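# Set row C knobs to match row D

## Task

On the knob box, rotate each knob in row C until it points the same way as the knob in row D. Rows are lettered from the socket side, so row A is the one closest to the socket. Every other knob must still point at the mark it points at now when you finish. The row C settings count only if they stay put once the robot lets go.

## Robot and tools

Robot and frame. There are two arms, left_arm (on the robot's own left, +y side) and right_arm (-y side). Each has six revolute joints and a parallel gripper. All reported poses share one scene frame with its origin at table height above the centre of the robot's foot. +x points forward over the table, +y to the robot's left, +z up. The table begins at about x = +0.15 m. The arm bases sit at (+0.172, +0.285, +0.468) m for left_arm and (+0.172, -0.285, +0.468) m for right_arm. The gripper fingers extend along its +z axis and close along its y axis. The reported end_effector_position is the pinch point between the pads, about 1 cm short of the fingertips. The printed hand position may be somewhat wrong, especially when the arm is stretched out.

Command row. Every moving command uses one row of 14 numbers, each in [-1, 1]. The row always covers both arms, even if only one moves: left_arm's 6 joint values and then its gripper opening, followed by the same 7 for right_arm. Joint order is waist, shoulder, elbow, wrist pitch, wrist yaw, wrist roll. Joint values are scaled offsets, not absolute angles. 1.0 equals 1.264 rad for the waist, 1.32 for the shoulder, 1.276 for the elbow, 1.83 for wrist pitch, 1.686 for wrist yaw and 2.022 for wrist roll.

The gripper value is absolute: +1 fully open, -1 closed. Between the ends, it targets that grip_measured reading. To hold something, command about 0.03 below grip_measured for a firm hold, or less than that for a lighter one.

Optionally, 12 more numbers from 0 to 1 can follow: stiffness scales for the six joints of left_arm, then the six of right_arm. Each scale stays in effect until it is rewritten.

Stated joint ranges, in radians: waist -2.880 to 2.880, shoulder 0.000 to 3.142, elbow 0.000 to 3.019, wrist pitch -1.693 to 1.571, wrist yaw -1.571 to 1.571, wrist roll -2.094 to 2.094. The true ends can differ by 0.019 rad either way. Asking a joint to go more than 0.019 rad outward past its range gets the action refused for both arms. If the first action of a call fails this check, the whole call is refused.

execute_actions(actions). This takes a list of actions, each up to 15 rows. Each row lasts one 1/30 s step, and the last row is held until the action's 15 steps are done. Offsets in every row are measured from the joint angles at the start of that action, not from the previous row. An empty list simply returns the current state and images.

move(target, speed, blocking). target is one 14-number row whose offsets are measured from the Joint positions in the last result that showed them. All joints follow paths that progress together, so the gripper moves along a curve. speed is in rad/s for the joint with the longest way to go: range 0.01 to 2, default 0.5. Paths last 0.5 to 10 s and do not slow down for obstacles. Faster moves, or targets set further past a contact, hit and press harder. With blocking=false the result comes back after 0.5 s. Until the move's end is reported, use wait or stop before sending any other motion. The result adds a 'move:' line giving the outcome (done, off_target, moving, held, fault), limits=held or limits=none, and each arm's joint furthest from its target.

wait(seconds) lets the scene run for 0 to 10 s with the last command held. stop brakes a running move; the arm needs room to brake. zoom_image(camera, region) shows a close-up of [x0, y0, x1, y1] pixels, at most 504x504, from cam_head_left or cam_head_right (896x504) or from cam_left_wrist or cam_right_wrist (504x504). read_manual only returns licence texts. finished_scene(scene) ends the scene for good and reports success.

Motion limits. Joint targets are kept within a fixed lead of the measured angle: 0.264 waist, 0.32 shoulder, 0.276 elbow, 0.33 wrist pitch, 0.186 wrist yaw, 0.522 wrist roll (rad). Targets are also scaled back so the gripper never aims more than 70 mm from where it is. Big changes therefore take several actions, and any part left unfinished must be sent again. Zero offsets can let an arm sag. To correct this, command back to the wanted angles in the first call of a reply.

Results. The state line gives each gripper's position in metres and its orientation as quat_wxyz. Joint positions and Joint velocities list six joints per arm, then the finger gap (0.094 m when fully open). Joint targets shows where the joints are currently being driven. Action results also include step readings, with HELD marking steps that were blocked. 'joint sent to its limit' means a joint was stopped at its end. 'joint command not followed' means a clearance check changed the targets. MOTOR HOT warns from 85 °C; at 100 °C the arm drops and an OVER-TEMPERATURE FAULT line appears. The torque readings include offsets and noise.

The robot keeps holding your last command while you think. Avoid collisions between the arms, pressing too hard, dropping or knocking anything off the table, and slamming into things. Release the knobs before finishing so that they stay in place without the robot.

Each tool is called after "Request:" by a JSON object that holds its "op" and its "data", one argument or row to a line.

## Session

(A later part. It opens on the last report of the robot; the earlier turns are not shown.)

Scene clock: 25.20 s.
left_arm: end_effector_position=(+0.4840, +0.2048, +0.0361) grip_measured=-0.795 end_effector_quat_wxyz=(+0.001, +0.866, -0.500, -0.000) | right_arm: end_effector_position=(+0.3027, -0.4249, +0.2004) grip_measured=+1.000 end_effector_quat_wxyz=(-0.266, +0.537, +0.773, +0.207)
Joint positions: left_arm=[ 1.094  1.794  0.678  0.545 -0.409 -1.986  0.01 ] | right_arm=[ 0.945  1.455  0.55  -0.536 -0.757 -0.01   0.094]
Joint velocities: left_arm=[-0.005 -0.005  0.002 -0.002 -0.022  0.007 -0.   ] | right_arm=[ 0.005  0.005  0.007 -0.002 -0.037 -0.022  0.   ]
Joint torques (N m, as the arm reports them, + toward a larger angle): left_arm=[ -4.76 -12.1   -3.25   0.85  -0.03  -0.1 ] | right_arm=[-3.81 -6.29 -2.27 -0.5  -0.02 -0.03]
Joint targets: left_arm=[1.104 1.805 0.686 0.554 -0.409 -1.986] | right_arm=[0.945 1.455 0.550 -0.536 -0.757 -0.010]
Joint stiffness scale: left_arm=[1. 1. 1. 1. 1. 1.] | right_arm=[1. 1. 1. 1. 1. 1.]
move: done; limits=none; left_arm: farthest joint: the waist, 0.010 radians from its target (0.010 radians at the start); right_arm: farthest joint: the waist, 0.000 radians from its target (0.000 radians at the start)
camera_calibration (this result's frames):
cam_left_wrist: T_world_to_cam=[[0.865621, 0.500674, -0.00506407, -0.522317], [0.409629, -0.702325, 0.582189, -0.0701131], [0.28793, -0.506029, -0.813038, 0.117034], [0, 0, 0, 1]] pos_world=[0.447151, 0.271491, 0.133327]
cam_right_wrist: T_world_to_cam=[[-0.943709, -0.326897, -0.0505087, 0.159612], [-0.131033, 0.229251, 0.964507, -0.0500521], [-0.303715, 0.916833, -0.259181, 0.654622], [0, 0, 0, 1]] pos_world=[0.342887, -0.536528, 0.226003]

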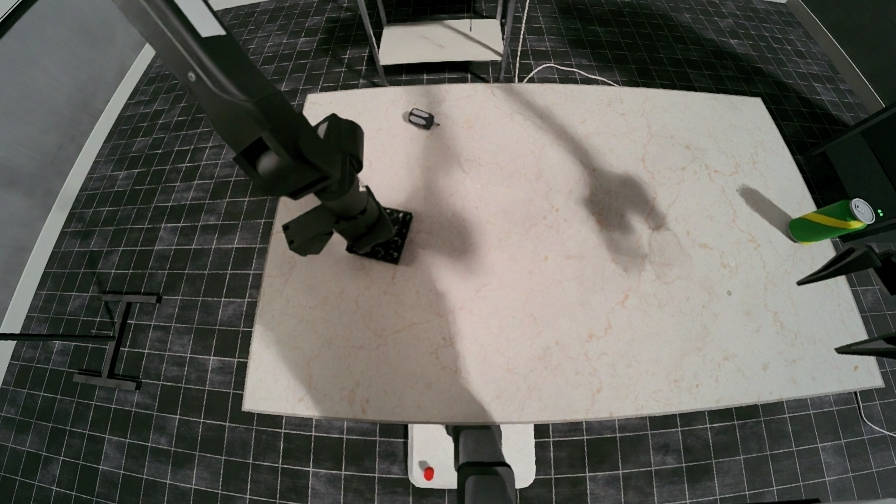

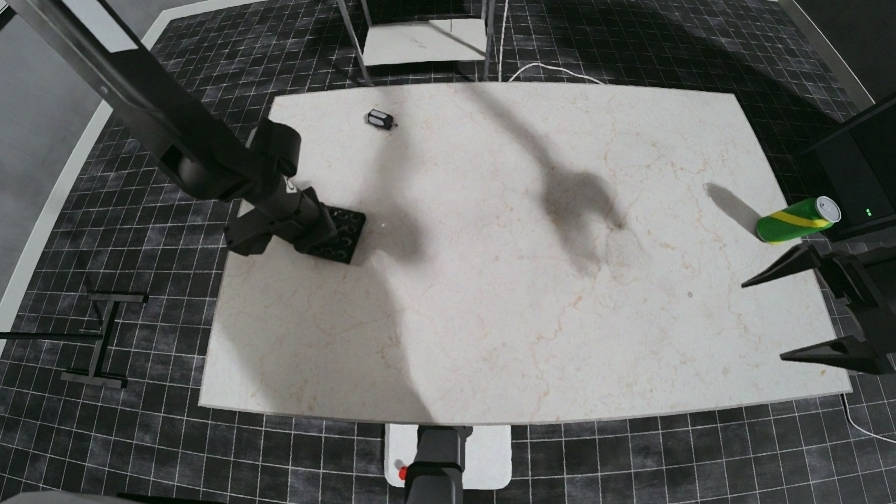

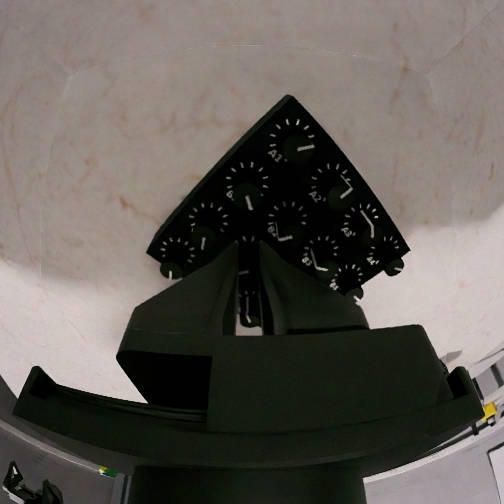

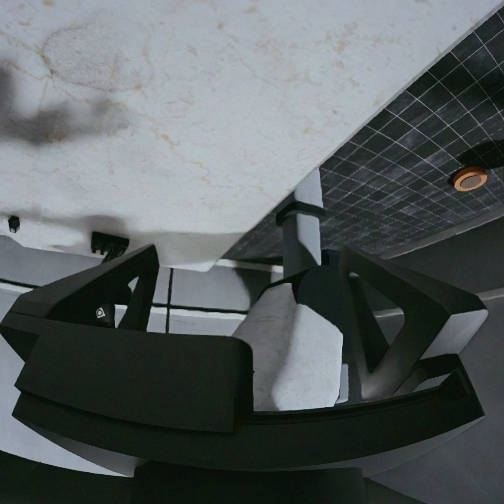

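Request:
{"op": "move", "data": {
  "target": [0.008,0.008,0.006,0.005,0,1,-0.85,0,0,0,0,0,0,1],
  "speed": 1
}}

Request:
{"op": "move", "data": {
  "target": [0.008,0.008,0.006,0.005,0,1,-0.85,0,0,0,0,0,0,1],
  "speed": 1
}}

Request:
{"op": "move", "data": {
  "target": [0.008,0.008,0.006,0.005,0,0,-0.72,0,0,0,0,0,0,1]
}}

Request:
{"op": "move", "data": {
  "target": [0.008,0.008,0.006,0.005,0,-0.63,-0.72,0,0,0,0,0,0,1],
  "speed": 1
}}

Request:
{"op": "move", "data": {
  "target": [0.008,0.008,0.006,0.005,0,0,-0.85,0,0,0,0,0,0,1]
}}

Request:
{"op": "move", "data": {
  "target": [0.008,0.008,0.006,0.005,0,0.62,-0.85,0,0,0,0,0,0,1],
  "speed": 1
}}

Request:
{"op": "move", "data": {
  "target": [0.008,0.008,0.006,0.005,0,0,-0.7,0,0,0,0,0,0,1]
}}

Request:
{"op": "move", "data": {
  "target": [-0.03,-0.06,-0.055,-0.02,-0.018,0,-0.7,0,0,0,0,0,0,1],
  "speed": 0.15
}}

Scene clock: 32.83 s.
left_arm: end_effector_position=(+0.4840, +0.2045, +0.0361) grip_measured=-0.796 end_effector_quat_wxyz=(-0.001, -0.045, +0.999, -0.002) | right_arm: end_effector_position=(+0.3027, -0.4249, +0.2004) grip_measured=+1.000 end_effector_quat_wxyz=(-0.266, +0.537, +0.773, +0.207)
Joint positions: left_arm=[ 1.094  1.794  0.678  0.545 -0.407  0.018  0.01 ] | right_arm=[ 0.945  1.455  0.55  -0.536 -0.757 -0.01   0.094]
Joint velocities: left_arm=[ 0.015  0.005 -0.012 -0.007 -0.037 -0.007 -0.001] | right_arm=[-0.005  0.005  0.017 -0.007 -0.022  0.066  0.   ]
Joint torques (N m, as the arm reports them, + toward a larger angle): left_arm=[ -5.07 -12.32  -3.06   0.96  -0.03   0.1 ] | right_arm=[-4.15 -6.23 -2.35 -0.4   0.   -0.02]
Joint targets: left_arm=[1.104 1.805 0.686 0.554 -0.409 0.036] | right_arm=[0.945 1.455 0.550 -0.536 -0.757 -0.010]
Joint stiffness scale: left_arm=[1. 1. 1. 1. 1. 1.] | right_arm=[1. 1. 1. 1. 1. 1.]
move: done; limits=none; left_arm: farthest joint: the wrist roll, 0.018 radians from its target (2.022 radians at the start); right_arm: farthest joint: the waist, 0.000 radians from its target (0.000 radians at the start)
camera_calibration (this result's frames):
cam_left_wrist: T_world_to_cam=[[0.0919231, -0.995766, 0.000320961, 0.158125], [-0.80863, -0.0744597, 0.583587, 0.390811], [-0.581092, -0.0539047, -0.812051, 0.444956], [0, 0, 0, 1]] pos_world=[0.560046, 0.21054, 0.133204]
cam_right_wrist: T_world_to_cam=[[-0.943709, -0.326897, -0.0505087, 0.159612], [-0.131033, 0.229251, 0.964507, -0.0500521], [-0.303715, 0.916833, -0.259181, 0.654622], [0, 0, 0, 1]] pos_world=[0.342887, -0.536528, 0.226003]

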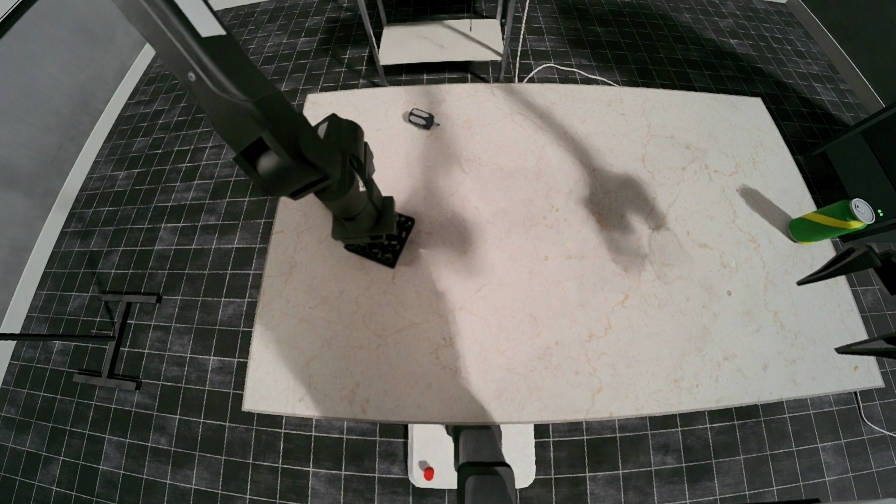

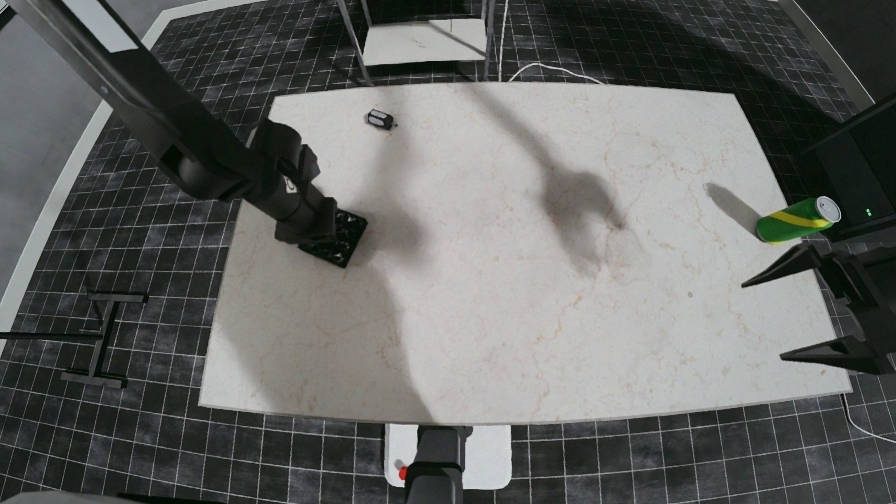

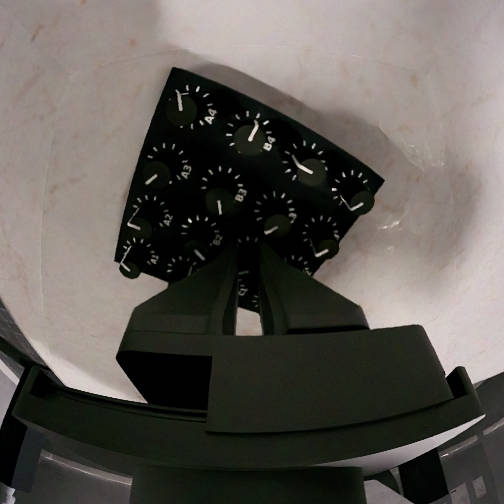

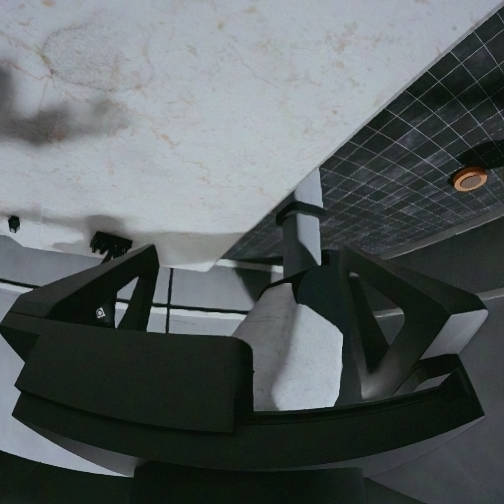

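Scene clock: 35.80 s.
left_arm: end_effector_position=(+0.4819, +0.2020, +0.0356) grip_measured=-0.796 end_effector_quat_wxyz=(+0.003, +0.818, +0.575, -0.005) | right_arm: end_effector_position=(+0.3027, -0.4249, +0.2004) grip_measured=+1.000 end_effector_quat_wxyz=(-0.266, +0.537, +0.773, +0.207)
Joint positions: left_arm=[ 1.092  1.799  0.678  0.545 -0.4    2.021  0.01 ] | right_arm=[ 0.945  1.455  0.55  -0.536 -0.757 -0.01   0.094]
Joint velocities: left_arm=[ 0.005 -0.005 -0.007 -0.027  0.007 -0.037 -0.   ] | right_arm=[-0.015 -0.044 -0.017 -0.002  0.037  0.007  0.   ]
Joint torques (N m, as the arm reports them, + toward a larger angle): left_arm=[ -4.86 -12.63  -3.29   0.82  -0.15   0.11] | right_arm=[-4.03 -6.7  -2.26 -0.41  0.01 -0.03]
Joint targets: left_arm=[1.104 1.805 0.686 0.554 -0.407 2.040] | right_arm=[0.945 1.455 0.550 -0.536 -0.757 -0.010]
Joint stiffness scale: left_arm=[1. 1. 1. 1. 1. 1.] | right_arm=[1. 1. 1. 1. 1. 1.]
move: done; limits=none; left_arm: farthest joint: the wrist roll, 0.019 radians from its target (2.022 radians at the start); right_arm: farthest joint: the waist, 0.000 radians from its target (0.000 radians at the start)
camera_calibration (this result's frames):
cam_left_wrist: T_world_to_cam=[[-0.941763, 0.336271, -0.00202716, 0.384936], [0.274844, 0.773177, 0.57154, -0.30361], [0.193759, 0.537698, -0.820572, -0.0494129], [0, 0, 0, 1]] pos_world=[0.455538, 0.131871, 0.133759]
cam_right_wrist: T_world_to_cam=[[-0.943709, -0.326897, -0.0505087, 0.159612], [-0.131033, 0.229251, 0.964507, -0.0500521], [-0.303715, 0.916833, -0.259181, 0.654622], [0, 0, 0, 1]] pos_world=[0.342887, -0.536528, 0.226003]

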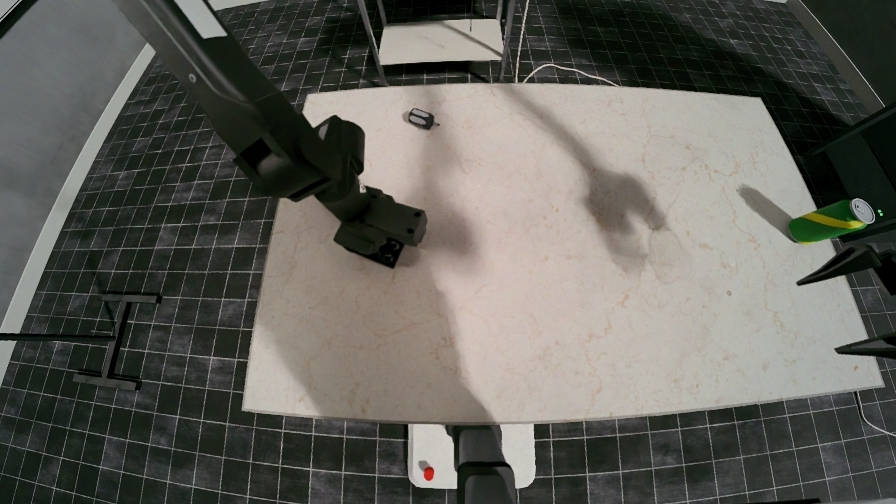

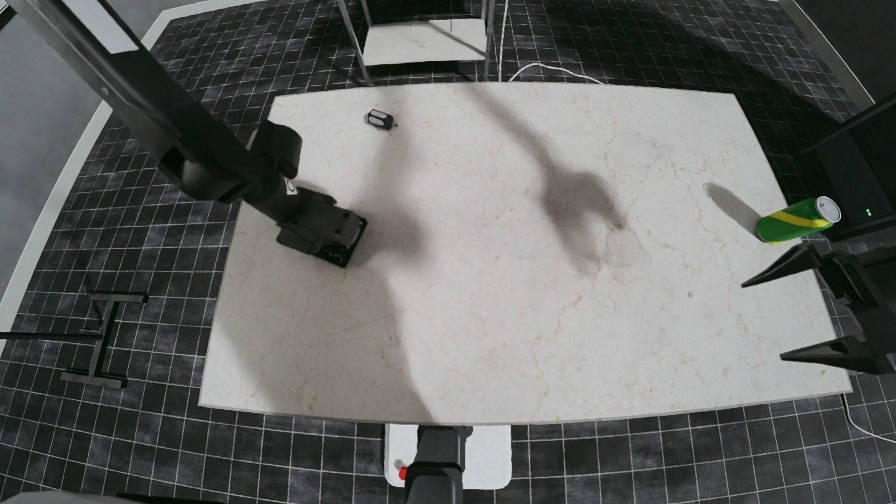

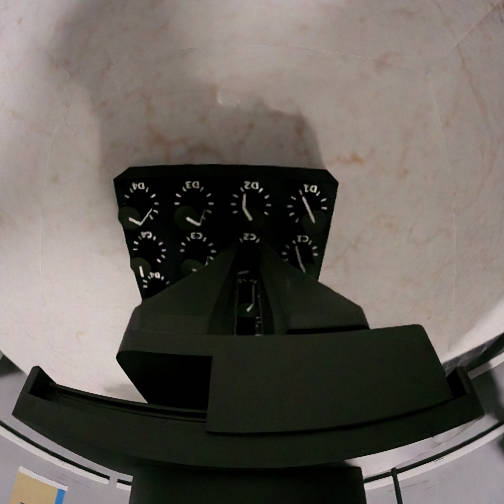

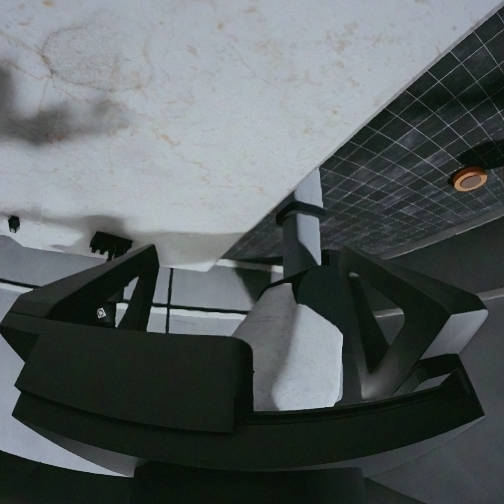

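Scene clock: 36.50 s.
left_arm: end_effector_position=(+0.4811, +0.2020, +0.0358) grip_measured=-0.722 end_effector_quat_wxyz=(+0.003, +0.818, +0.575, -0.006) | right_arm: end_effector_position=(+0.3027, -0.4249, +0.2004) grip_measured=+1.000 end_effector_quat_wxyz=(-0.266, +0.537, +0.773, +0.207)
Joint positions: left_arm=[ 1.092  1.799  0.677  0.544 -0.4    2.021  0.013] | right_arm=[ 0.945  1.455  0.55  -0.536 -0.757 -0.01   0.094]
Joint velocities: left_arm=[-0.005 -0.005 -0.002 -0.017  0.037 -0.007 -0.001] | right_arm=[-0.005 -0.005  0.002  0.002  0.022  0.037  0.   ]
Joint torques (N m, as the arm reports them, + toward a larger angle): left_arm=[ -4.93 -12.29  -3.24   0.8    0.17  -0.09] | right_arm=[-3.96 -6.24 -2.37 -0.32 -0.01 -0.03]
Joint targets: left_arm=[1.103 1.810 0.685 0.554 -0.400 2.021] | right_arm=[0.945 1.455 0.550 -0.536 -0.757 -0.010]
Joint stiffness scale: left_arm=[1. 1. 1. 1. 1. 1.] | right_arm=[1. 1. 1. 1. 1. 1.]
move: done; limits=none; left_arm: farthest joint: the waist, 0.010 radians from its target (0.010 radians at the start); right_arm: farthest joint: the waist, 0.000 radians from its target (0.000 radians at the start)
camera_calibration (this result's frames):
cam_left_wrist: T_world_to_cam=[[-0.94156, 0.336845, -0.000768787, 0.383983], [0.27611, 0.773095, 0.57104, -0.304116], [0.192947, 0.537456, -0.820922, -0.0486514], [0, 0, 0, 1]] pos_world=[0.4549, 0.131916, 0.134019]
cam_right_wrist: T_world_to_cam=[[-0.943709, -0.326897, -0.0505087, 0.159612], [-0.131033, 0.229251, 0.964507, -0.0500521], [-0.303715, 0.916833, -0.259181, 0.654622], [0, 0, 0, 1]] pos_world=[0.342887, -0.536528, 0.226003]

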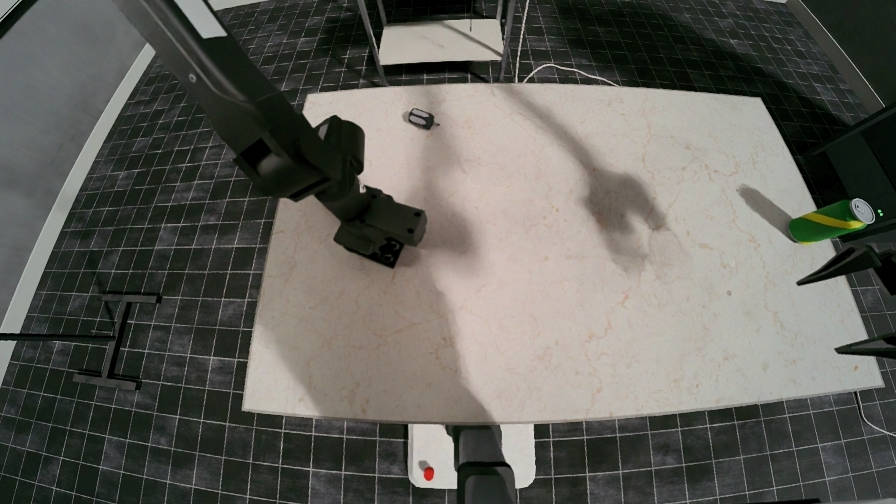

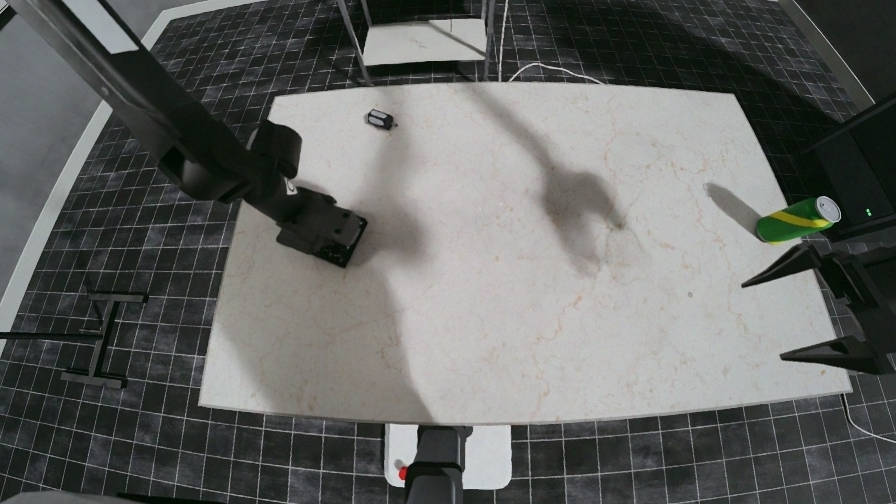

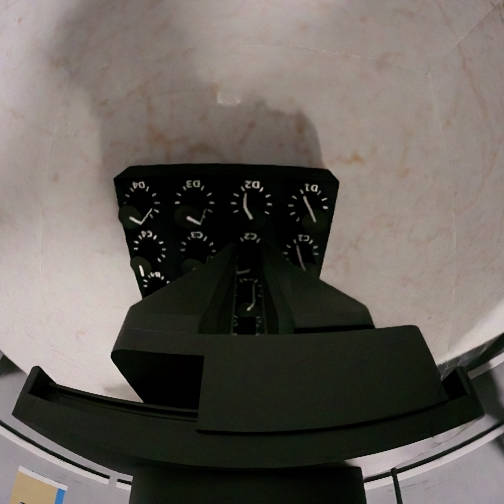

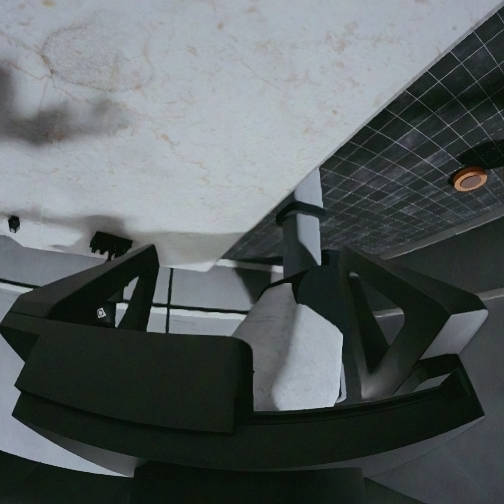

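Scene clock: 38.73 s.
left_arm: end_effector_position=(+0.4832, +0.2020, +0.0353) grip_measured=-0.722 end_effector_quat_wxyz=(+0.001, +0.322, +0.947, -0.006) | right_arm: end_effector_position=(+0.3027, -0.4249, +0.2004) grip_measured=+1.000 end_effector_quat_wxyz=(-0.266, +0.537, +0.773, +0.207)
Joint positions: left_arm=[ 1.092  1.799  0.68   0.547 -0.4    0.763  0.013] | right_arm=[ 0.945  1.455  0.55  -0.536 -0.757 -0.01   0.094]
Joint velocities: left_arm=[-0.005  0.005  0.002 -0.027  0.007 -0.022  0.001] | right_arm=[-0.005  0.005 -0.002  0.002 -0.037 -0.066  0.   ]
Joint torques (N m, as the arm reports them, + toward a larger angle): left_arm=[ -5.06 -12.36  -3.33   0.88   0.14  -0.24] | right_arm=[-4.   -6.41 -2.3  -0.44 -0.02 -0.03]
Joint targets: left_arm=[1.103 1.810 0.685 0.554 -0.400 0.747] | right_arm=[0.945 1.455 0.550 -0.536 -0.757 -0.010]
Joint stiffness scale: left_arm=[1. 1. 1. 1. 1. 1.] | right_arm=[1. 1. 1. 1. 1. 1.]
move: done; limits=none; left_arm: farthest joint: the wrist roll, 0.016 radians from its target (1.274 radians at the start); right_arm: farthest joint: the waist, 0.000 radians from its target (0.000 radians at the start)
camera_calibration (this result's frames):
cam_left_wrist: T_world_to_cam=[[-0.608797, -0.793293, 0.0072233, 0.453148], [-0.645226, 0.500422, 0.577287, 0.195657], [-0.461573, 0.34679, -0.816509, 0.305172], [0, 0, 0, 1]] pos_world=[0.542977, 0.155737, 0.132952]
cam_right_wrist: T_world_to_cam=[[-0.943709, -0.326897, -0.0505087, 0.159612], [-0.131033, 0.229251, 0.964507, -0.0500521], [-0.303715, 0.916833, -0.259181, 0.654622], [0, 0, 0, 1]] pos_world=[0.342887, -0.536528, 0.226003]

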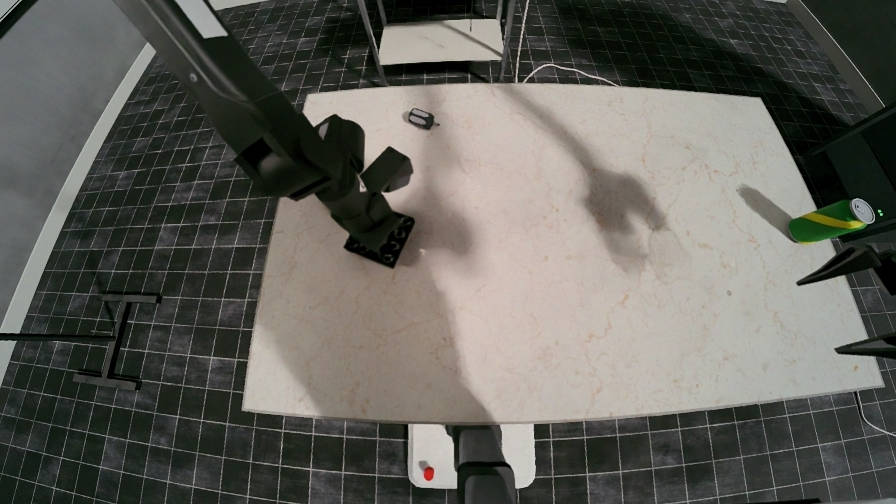

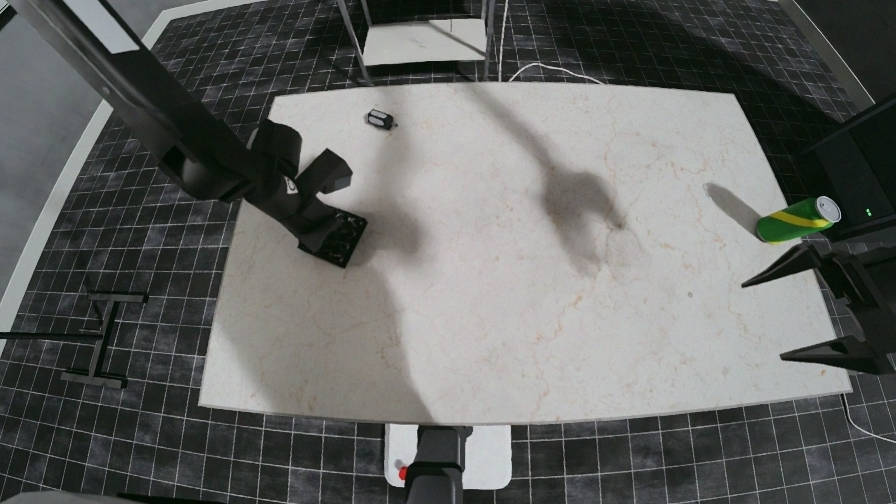

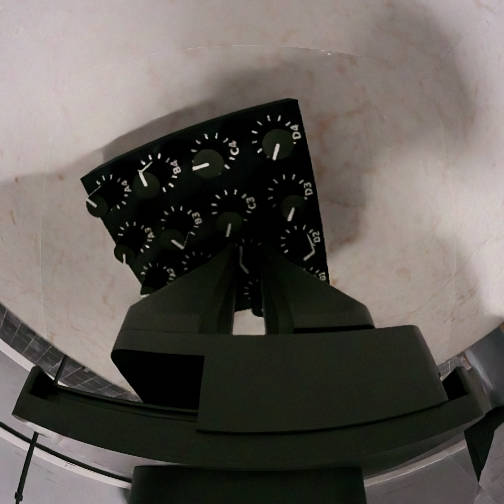

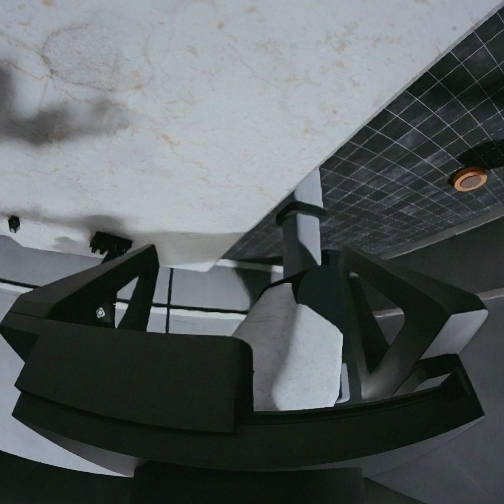

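Scene clock: 39.43 s.
left_arm: end_effector_position=(+0.4832, +0.2020, +0.0353) grip_measured=-0.792 end_effector_quat_wxyz=(+0.001, +0.322, +0.947, -0.005) | right_arm: end_effector_position=(+0.3027, -0.4249, +0.2004) grip_measured=+1.000 end_effector_quat_wxyz=(-0.266, +0.537, +0.773, +0.207)
Joint positions: left_arm=[ 1.092  1.799  0.68   0.547 -0.401  0.763  0.01 ] | right_arm=[ 0.945  1.455  0.55  -0.536 -0.757 -0.01   0.094]
Joint velocities: left_arm=[-0.005 -0.005 -0.002 -0.002  0.037 -0.081  0.001] | right_arm=[-0.015 -0.024 -0.007 -0.007 -0.022 -0.081  0.   ]
Joint torques (N m, as the arm reports them, + toward a larger angle): left_arm=[ -5.04 -12.32  -3.16   0.96   0.17  -0.1 ] | right_arm=[-4.33 -6.29 -2.26 -0.3  -0.01 -0.04]
Joint targets: left_arm=[1.103 1.810 0.687 0.556 -0.400 0.763] | right_arm=[0.945 1.455 0.550 -0.536 -0.757 -0.010]
Joint stiffness scale: left_arm=[1. 1. 1. 1. 1. 1.] | right_arm=[1. 1. 1. 1. 1. 1.]
move: done; limits=none; left_arm: farthest joint: the waist, 0.010 radians from its target (0.010 radians at the start); right_arm: farthest joint: the waist, 0.000 radians from its target (0.000 radians at the start)
camera_calibration (this result's frames):
cam_left_wrist: T_world_to_cam=[[-0.608797, -0.793295, 0.0069472, 0.453206], [-0.645202, 0.500204, 0.577503, 0.195645], [-0.461606, 0.3471, -0.816359, 0.305094], [0, 0, 0, 1]] pos_world=[0.542974, 0.155765, 0.132932]
cam_right_wrist: T_world_to_cam=[[-0.943709, -0.326897, -0.0505087, 0.159612], [-0.131033, 0.229251, 0.964507, -0.0500521], [-0.303715, 0.916833, -0.259181, 0.654622], [0, 0, 0, 1]] pos_world=[0.342887, -0.536528, 0.226003]

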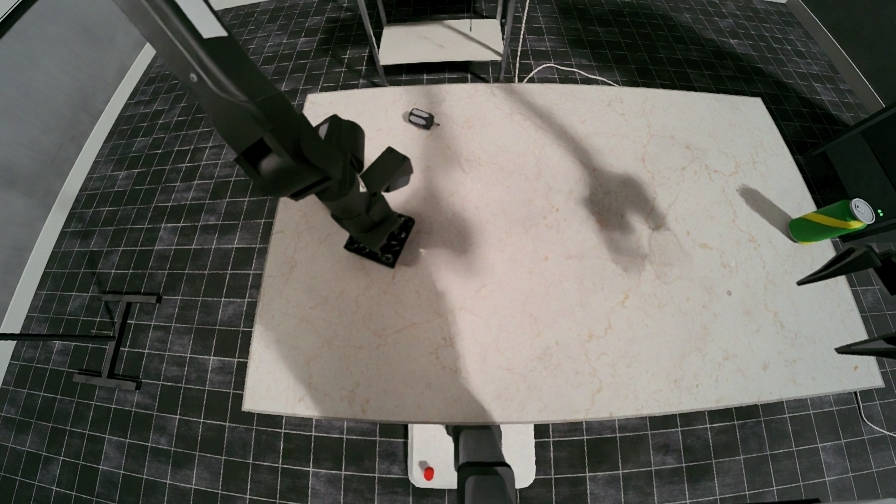

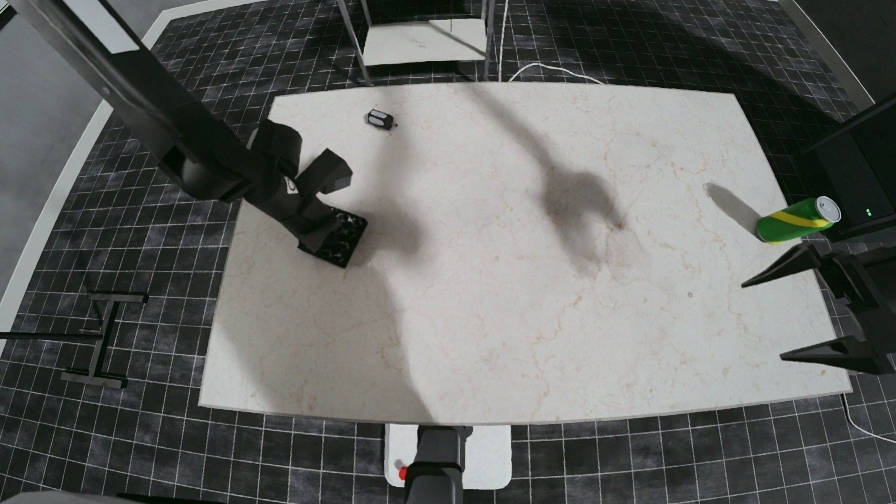

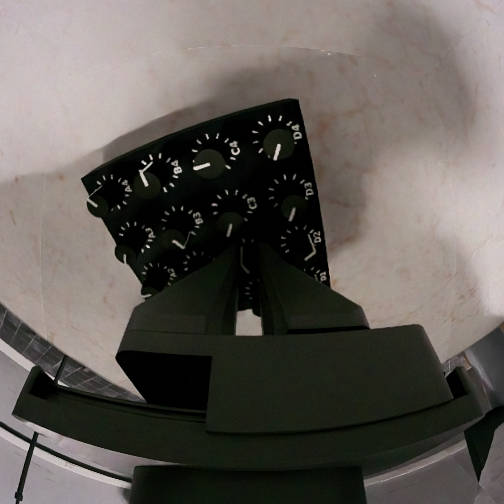

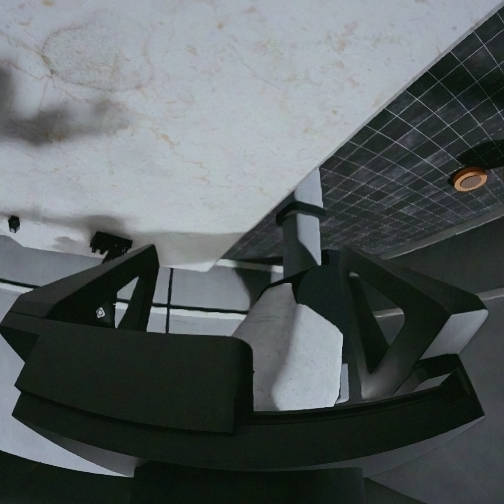

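Scene clock: 41.63 s.
left_arm: end_effector_position=(+0.4832, +0.2020, +0.0353) grip_measured=-0.793 end_effector_quat_wxyz=(+0.004, +0.811, +0.585, -0.004) | right_arm: end_effector_position=(+0.3027, -0.4249, +0.2004) grip_measured=+1.000 end_effector_quat_wxyz=(-0.266, +0.537, +0.773, +0.207)
Joint positions: left_arm=[ 1.092  1.799  0.68   0.547 -0.401  1.998  0.01 ] | right_arm=[ 0.945  1.455  0.55  -0.536 -0.757 -0.01   0.094]
Joint velocities: left_arm=[ 0.005  0.005 -0.022 -0.007 -0.051 -0.007  0.   ] | right_arm=[-0.015 -0.024 -0.002  0.002 -0.037  0.007  0.   ]
Joint torques (N m, as the arm reports them, + toward a larger angle): left_arm=[ -5.13 -12.21  -3.22   0.89   0.17   0.1 ] | right_arm=[-3.88 -6.48 -2.28 -0.38 -0.02 -0.03]
Joint targets: left_arm=[1.103 1.810 0.687 0.556 -0.401 2.017] | right_arm=[0.945 1.455 0.550 -0.536 -0.757 -0.010]
Joint stiffness scale: left_arm=[1. 1. 1. 1. 1. 1.] | right_arm=[1. 1. 1. 1. 1. 1.]
move: done; limits=none; left_arm: farthest joint: the wrist roll, 0.018 radians from its target (1.254 radians at the start); right_arm: farthest joint: the waist, 0.000 radians from its target (0.000 radians at the start)
camera_calibration (this result's frames):
cam_left_wrist: T_world_to_cam=[[-0.94956, 0.313548, -0.00476262, 0.394661], [0.254374, 0.779061, 0.573025, -0.295247], [0.183381, 0.542911, -0.819524, -0.0460384], [0, 0, 0, 1]] pos_world=[0.4583, 0.131265, 0.133334]
cam_right_wrist: T_world_to_cam=[[-0.943709, -0.326897, -0.0505087, 0.159612], [-0.131033, 0.229251, 0.964507, -0.0500521], [-0.303715, 0.916833, -0.259181, 0.654622], [0, 0, 0, 1]] pos_world=[0.342887, -0.536528, 0.226003]

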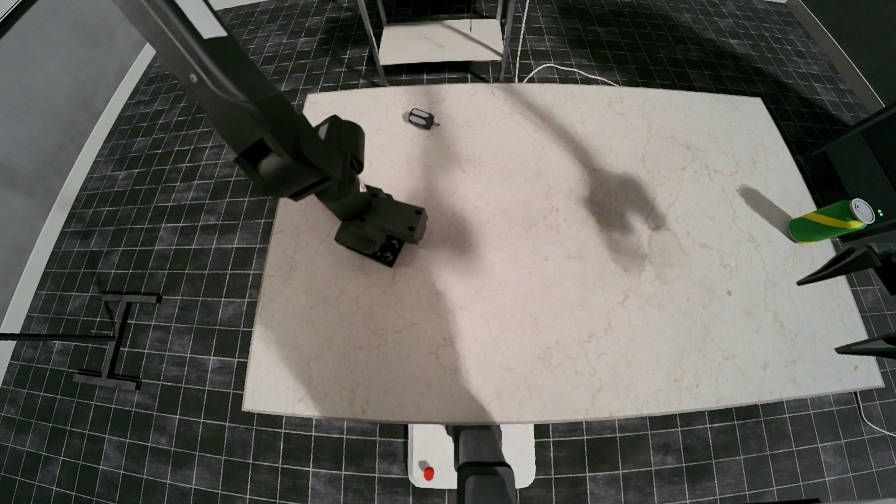

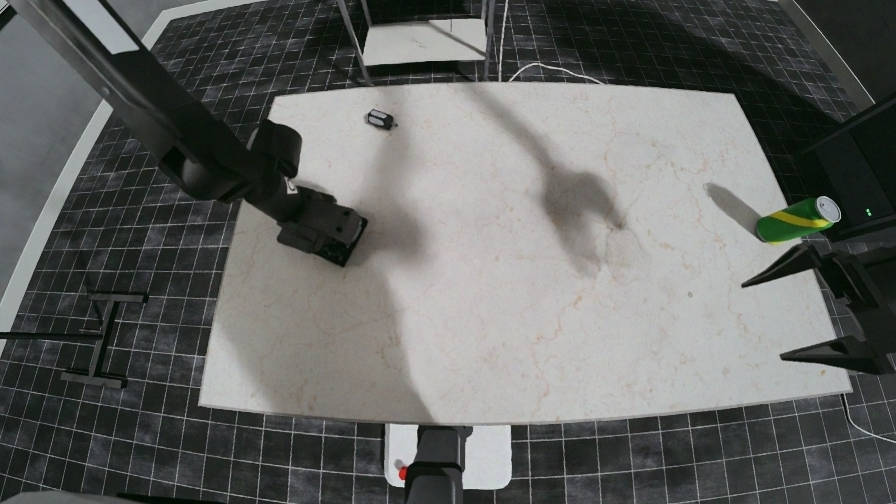

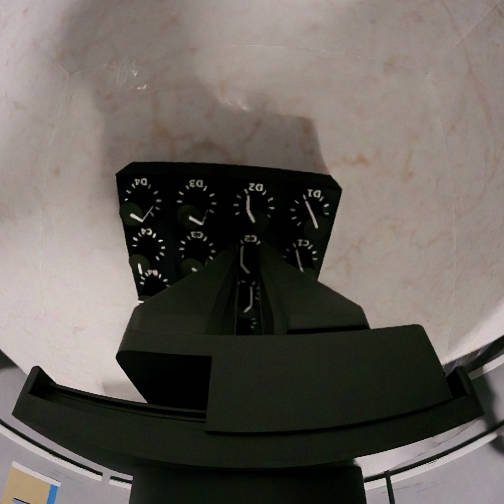

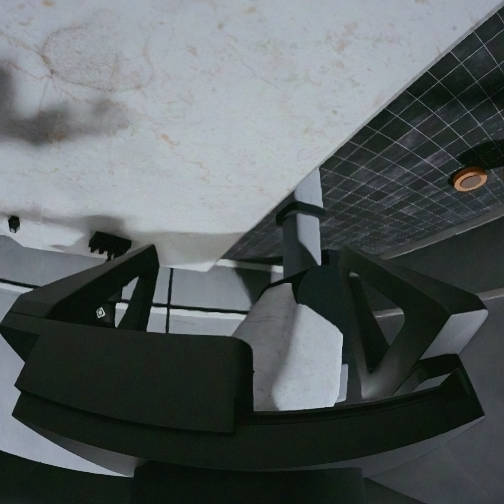

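Scene clock: 42.33 s.
left_arm: end_effector_position=(+0.4832, +0.2020, +0.0353) grip_measured=-0.702 end_effector_quat_wxyz=(+0.004, +0.811, +0.585, -0.004) | right_arm: end_effector_position=(+0.3027, -0.4249, +0.2004) grip_measured=+1.000 end_effector_quat_wxyz=(-0.266, +0.537, +0.773, +0.207)
Joint positions: left_arm=[ 1.092  1.799  0.68   0.547 -0.401  1.998  0.014] | right_arm=[ 0.945  1.455  0.55  -0.536 -0.757 -0.01   0.094]
Joint velocities: left_arm=[ 0.005 -0.005  0.007 -0.017  0.022 -0.022  0.001] | right_arm=[-0.005 -0.005 -0.007 -0.002 -0.051 -0.022  0.   ]
Joint torques (N m, as the arm reports them, + toward a larger angle): left_arm=[ -5.08 -12.07  -3.28   0.87   0.17  -0.1 ] | right_arm=[-4.2  -6.43 -2.31 -0.4  -0.01 -0.05]
Joint targets: left_arm=[1.103 1.810 0.687 0.556 -0.401 1.998] | right_arm=[0.945 1.455 0.550 -0.536 -0.757 -0.010]
Joint stiffness scale: left_arm=[1. 1. 1. 1. 1. 1.] | right_arm=[1. 1. 1. 1. 1. 1.]
move: done; limits=none; left_arm: farthest joint: the waist, 0.010 radians from its target (0.010 radians at the start); right_arm: farthest joint: the waist, 0.000 radians from its target (0.000 radians at the start)
camera_calibration (this result's frames):
cam_left_wrist: T_world_to_cam=[[-0.94956, 0.313548, -0.00476262, 0.394661], [0.254374, 0.779061, 0.573025, -0.295247], [0.183381, 0.542911, -0.819524, -0.0460384], [0, 0, 0, 1]] pos_world=[0.4583, 0.131265, 0.133334]
cam_right_wrist: T_world_to_cam=[[-0.943709, -0.326897, -0.0505087, 0.159612], [-0.131033, 0.229251, 0.964507, -0.0500521], [-0.303715, 0.916833, -0.259181, 0.654622], [0, 0, 0, 1]] pos_world=[0.342887, -0.536528, 0.226003]

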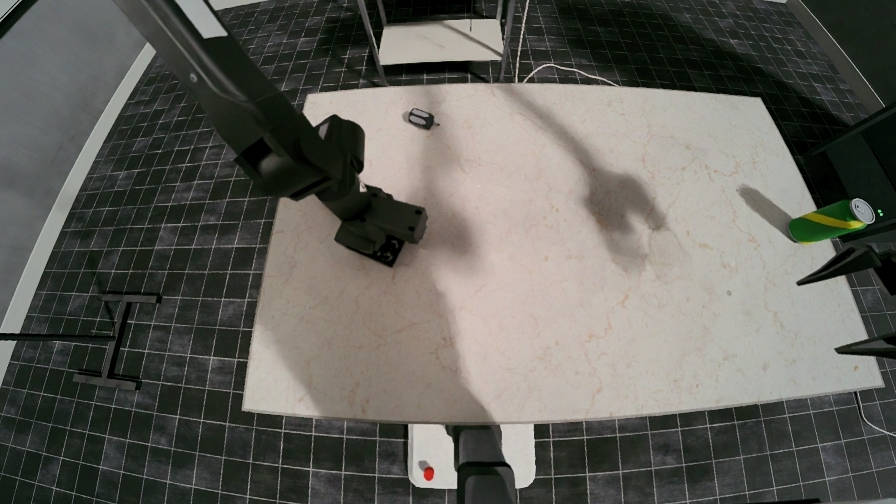

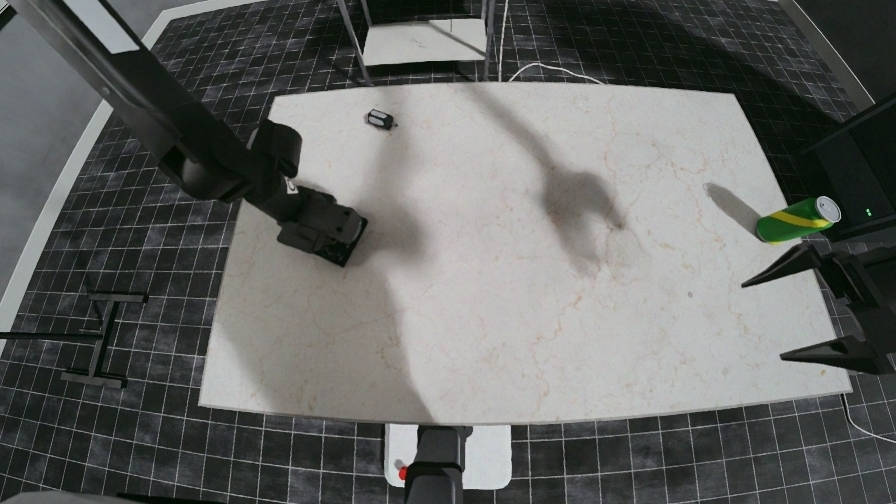

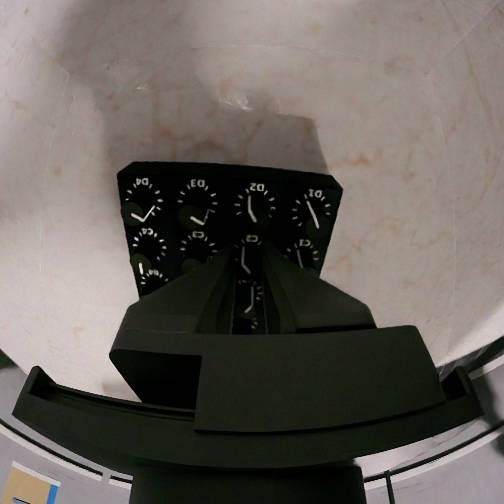

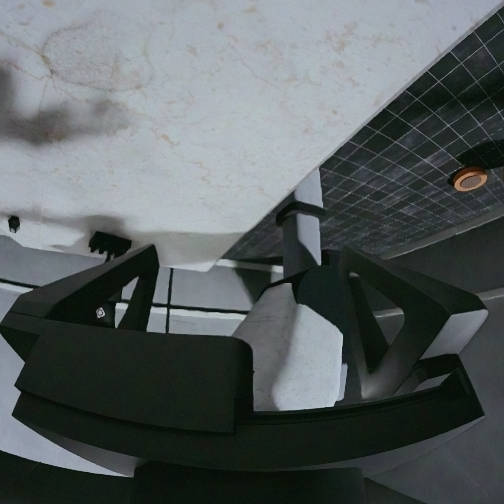

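Scene clock: 43.20 s.
left_arm: end_effector_position=(+0.4908, +0.2014, +0.0609) grip_measured=-0.702 end_effector_quat_wxyz=(+0.007, +0.814, +0.581, +0.002) | right_arm: end_effector_position=(+0.3027, -0.4249, +0.2004) grip_measured=+1.000 end_effector_quat_wxyz=(-0.266, +0.537, +0.773, +0.207)
Joint positions: left_arm=[ 1.062  1.723  0.635  0.523 -0.427  1.998  0.014] | right_arm=[ 0.945  1.455  0.55  -0.536 -0.757 -0.01   0.094]
Joint velocities: left_arm=[-0.005 -0.015  0.007  0.022 -0.037 -0.022 -0.   ] | right_arm=[ 0.005 -0.015 -0.007 -0.002 -0.051  0.037  0.   ]
Joint torques (N m, as the arm reports them, + toward a larger angle): left_arm=[ -6.53 -13.4   -5.58   0.06  -0.02  -0.1 ] | right_arm=[-3.93 -6.6  -2.31 -0.39 -0.01 -0.03]
Joint targets: left_arm=[1.055 1.720 0.609 0.511 -0.431 1.998] | right_arm=[0.945 1.455 0.550 -0.536 -0.757 -0.010]
Joint stiffness scale: left_arm=[1. 1. 1. 1. 1. 1.] | right_arm=[1. 1. 1. 1. 1. 1.]
move: off_target (left_arm); limits=none; left_arm: farthest joint: the elbow, 0.025 radians from its target (0.070 radians at the start); right_arm: farthest joint: the waist, 0.000 radians from its target (0.000 radians at the start)
camera_calibration (this result's frames):
cam_left_wrist: T_world_to_cam=[[-0.945742, 0.324459, -0.0172482, 0.398896], [0.255331, 0.774978, 0.578114, -0.311301], [0.200941, 0.542343, -0.815774, -0.0348543], [0, 0, 0, 1]] pos_world=[0.463741, 0.130729, 0.158414]
cam_right_wrist: T_world_to_cam=[[-0.943709, -0.326897, -0.0505087, 0.159612], [-0.131033, 0.229251, 0.964507, -0.0500521], [-0.303715, 0.916833, -0.259181, 0.654622], [0, 0, 0, 1]] pos_world=[0.342887, -0.536528, 0.226003]

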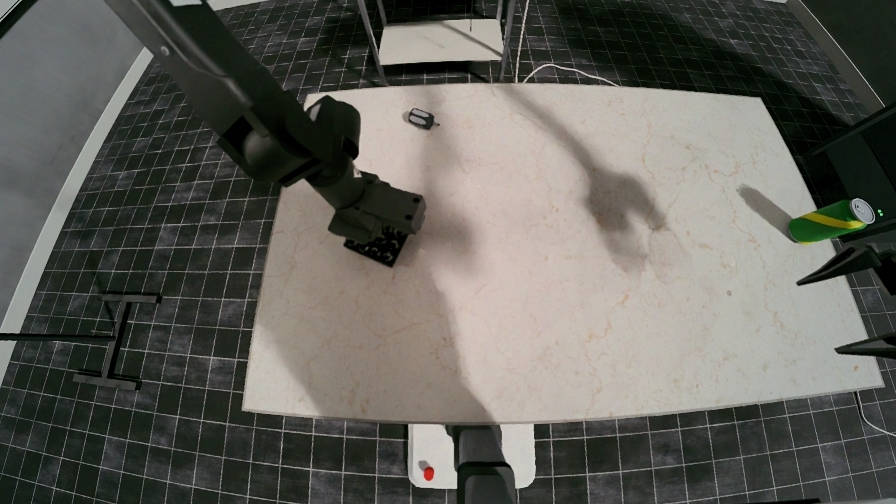

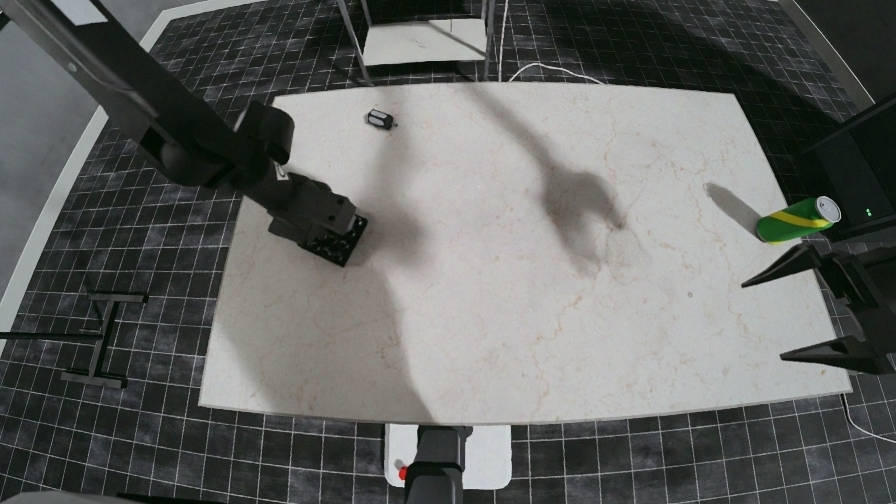

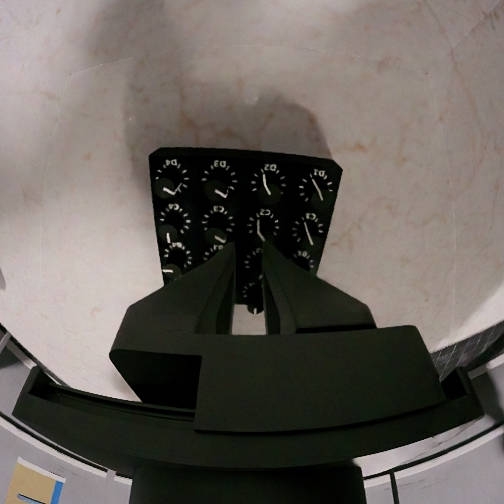

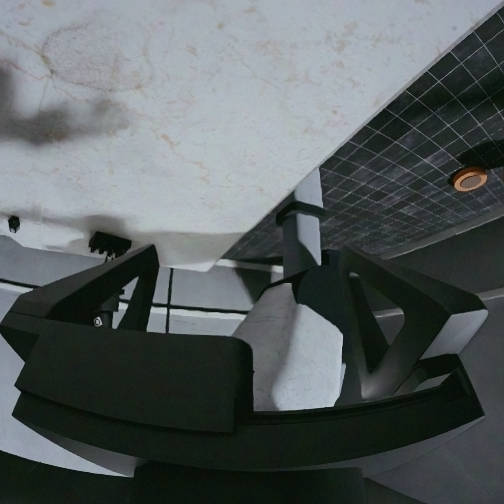

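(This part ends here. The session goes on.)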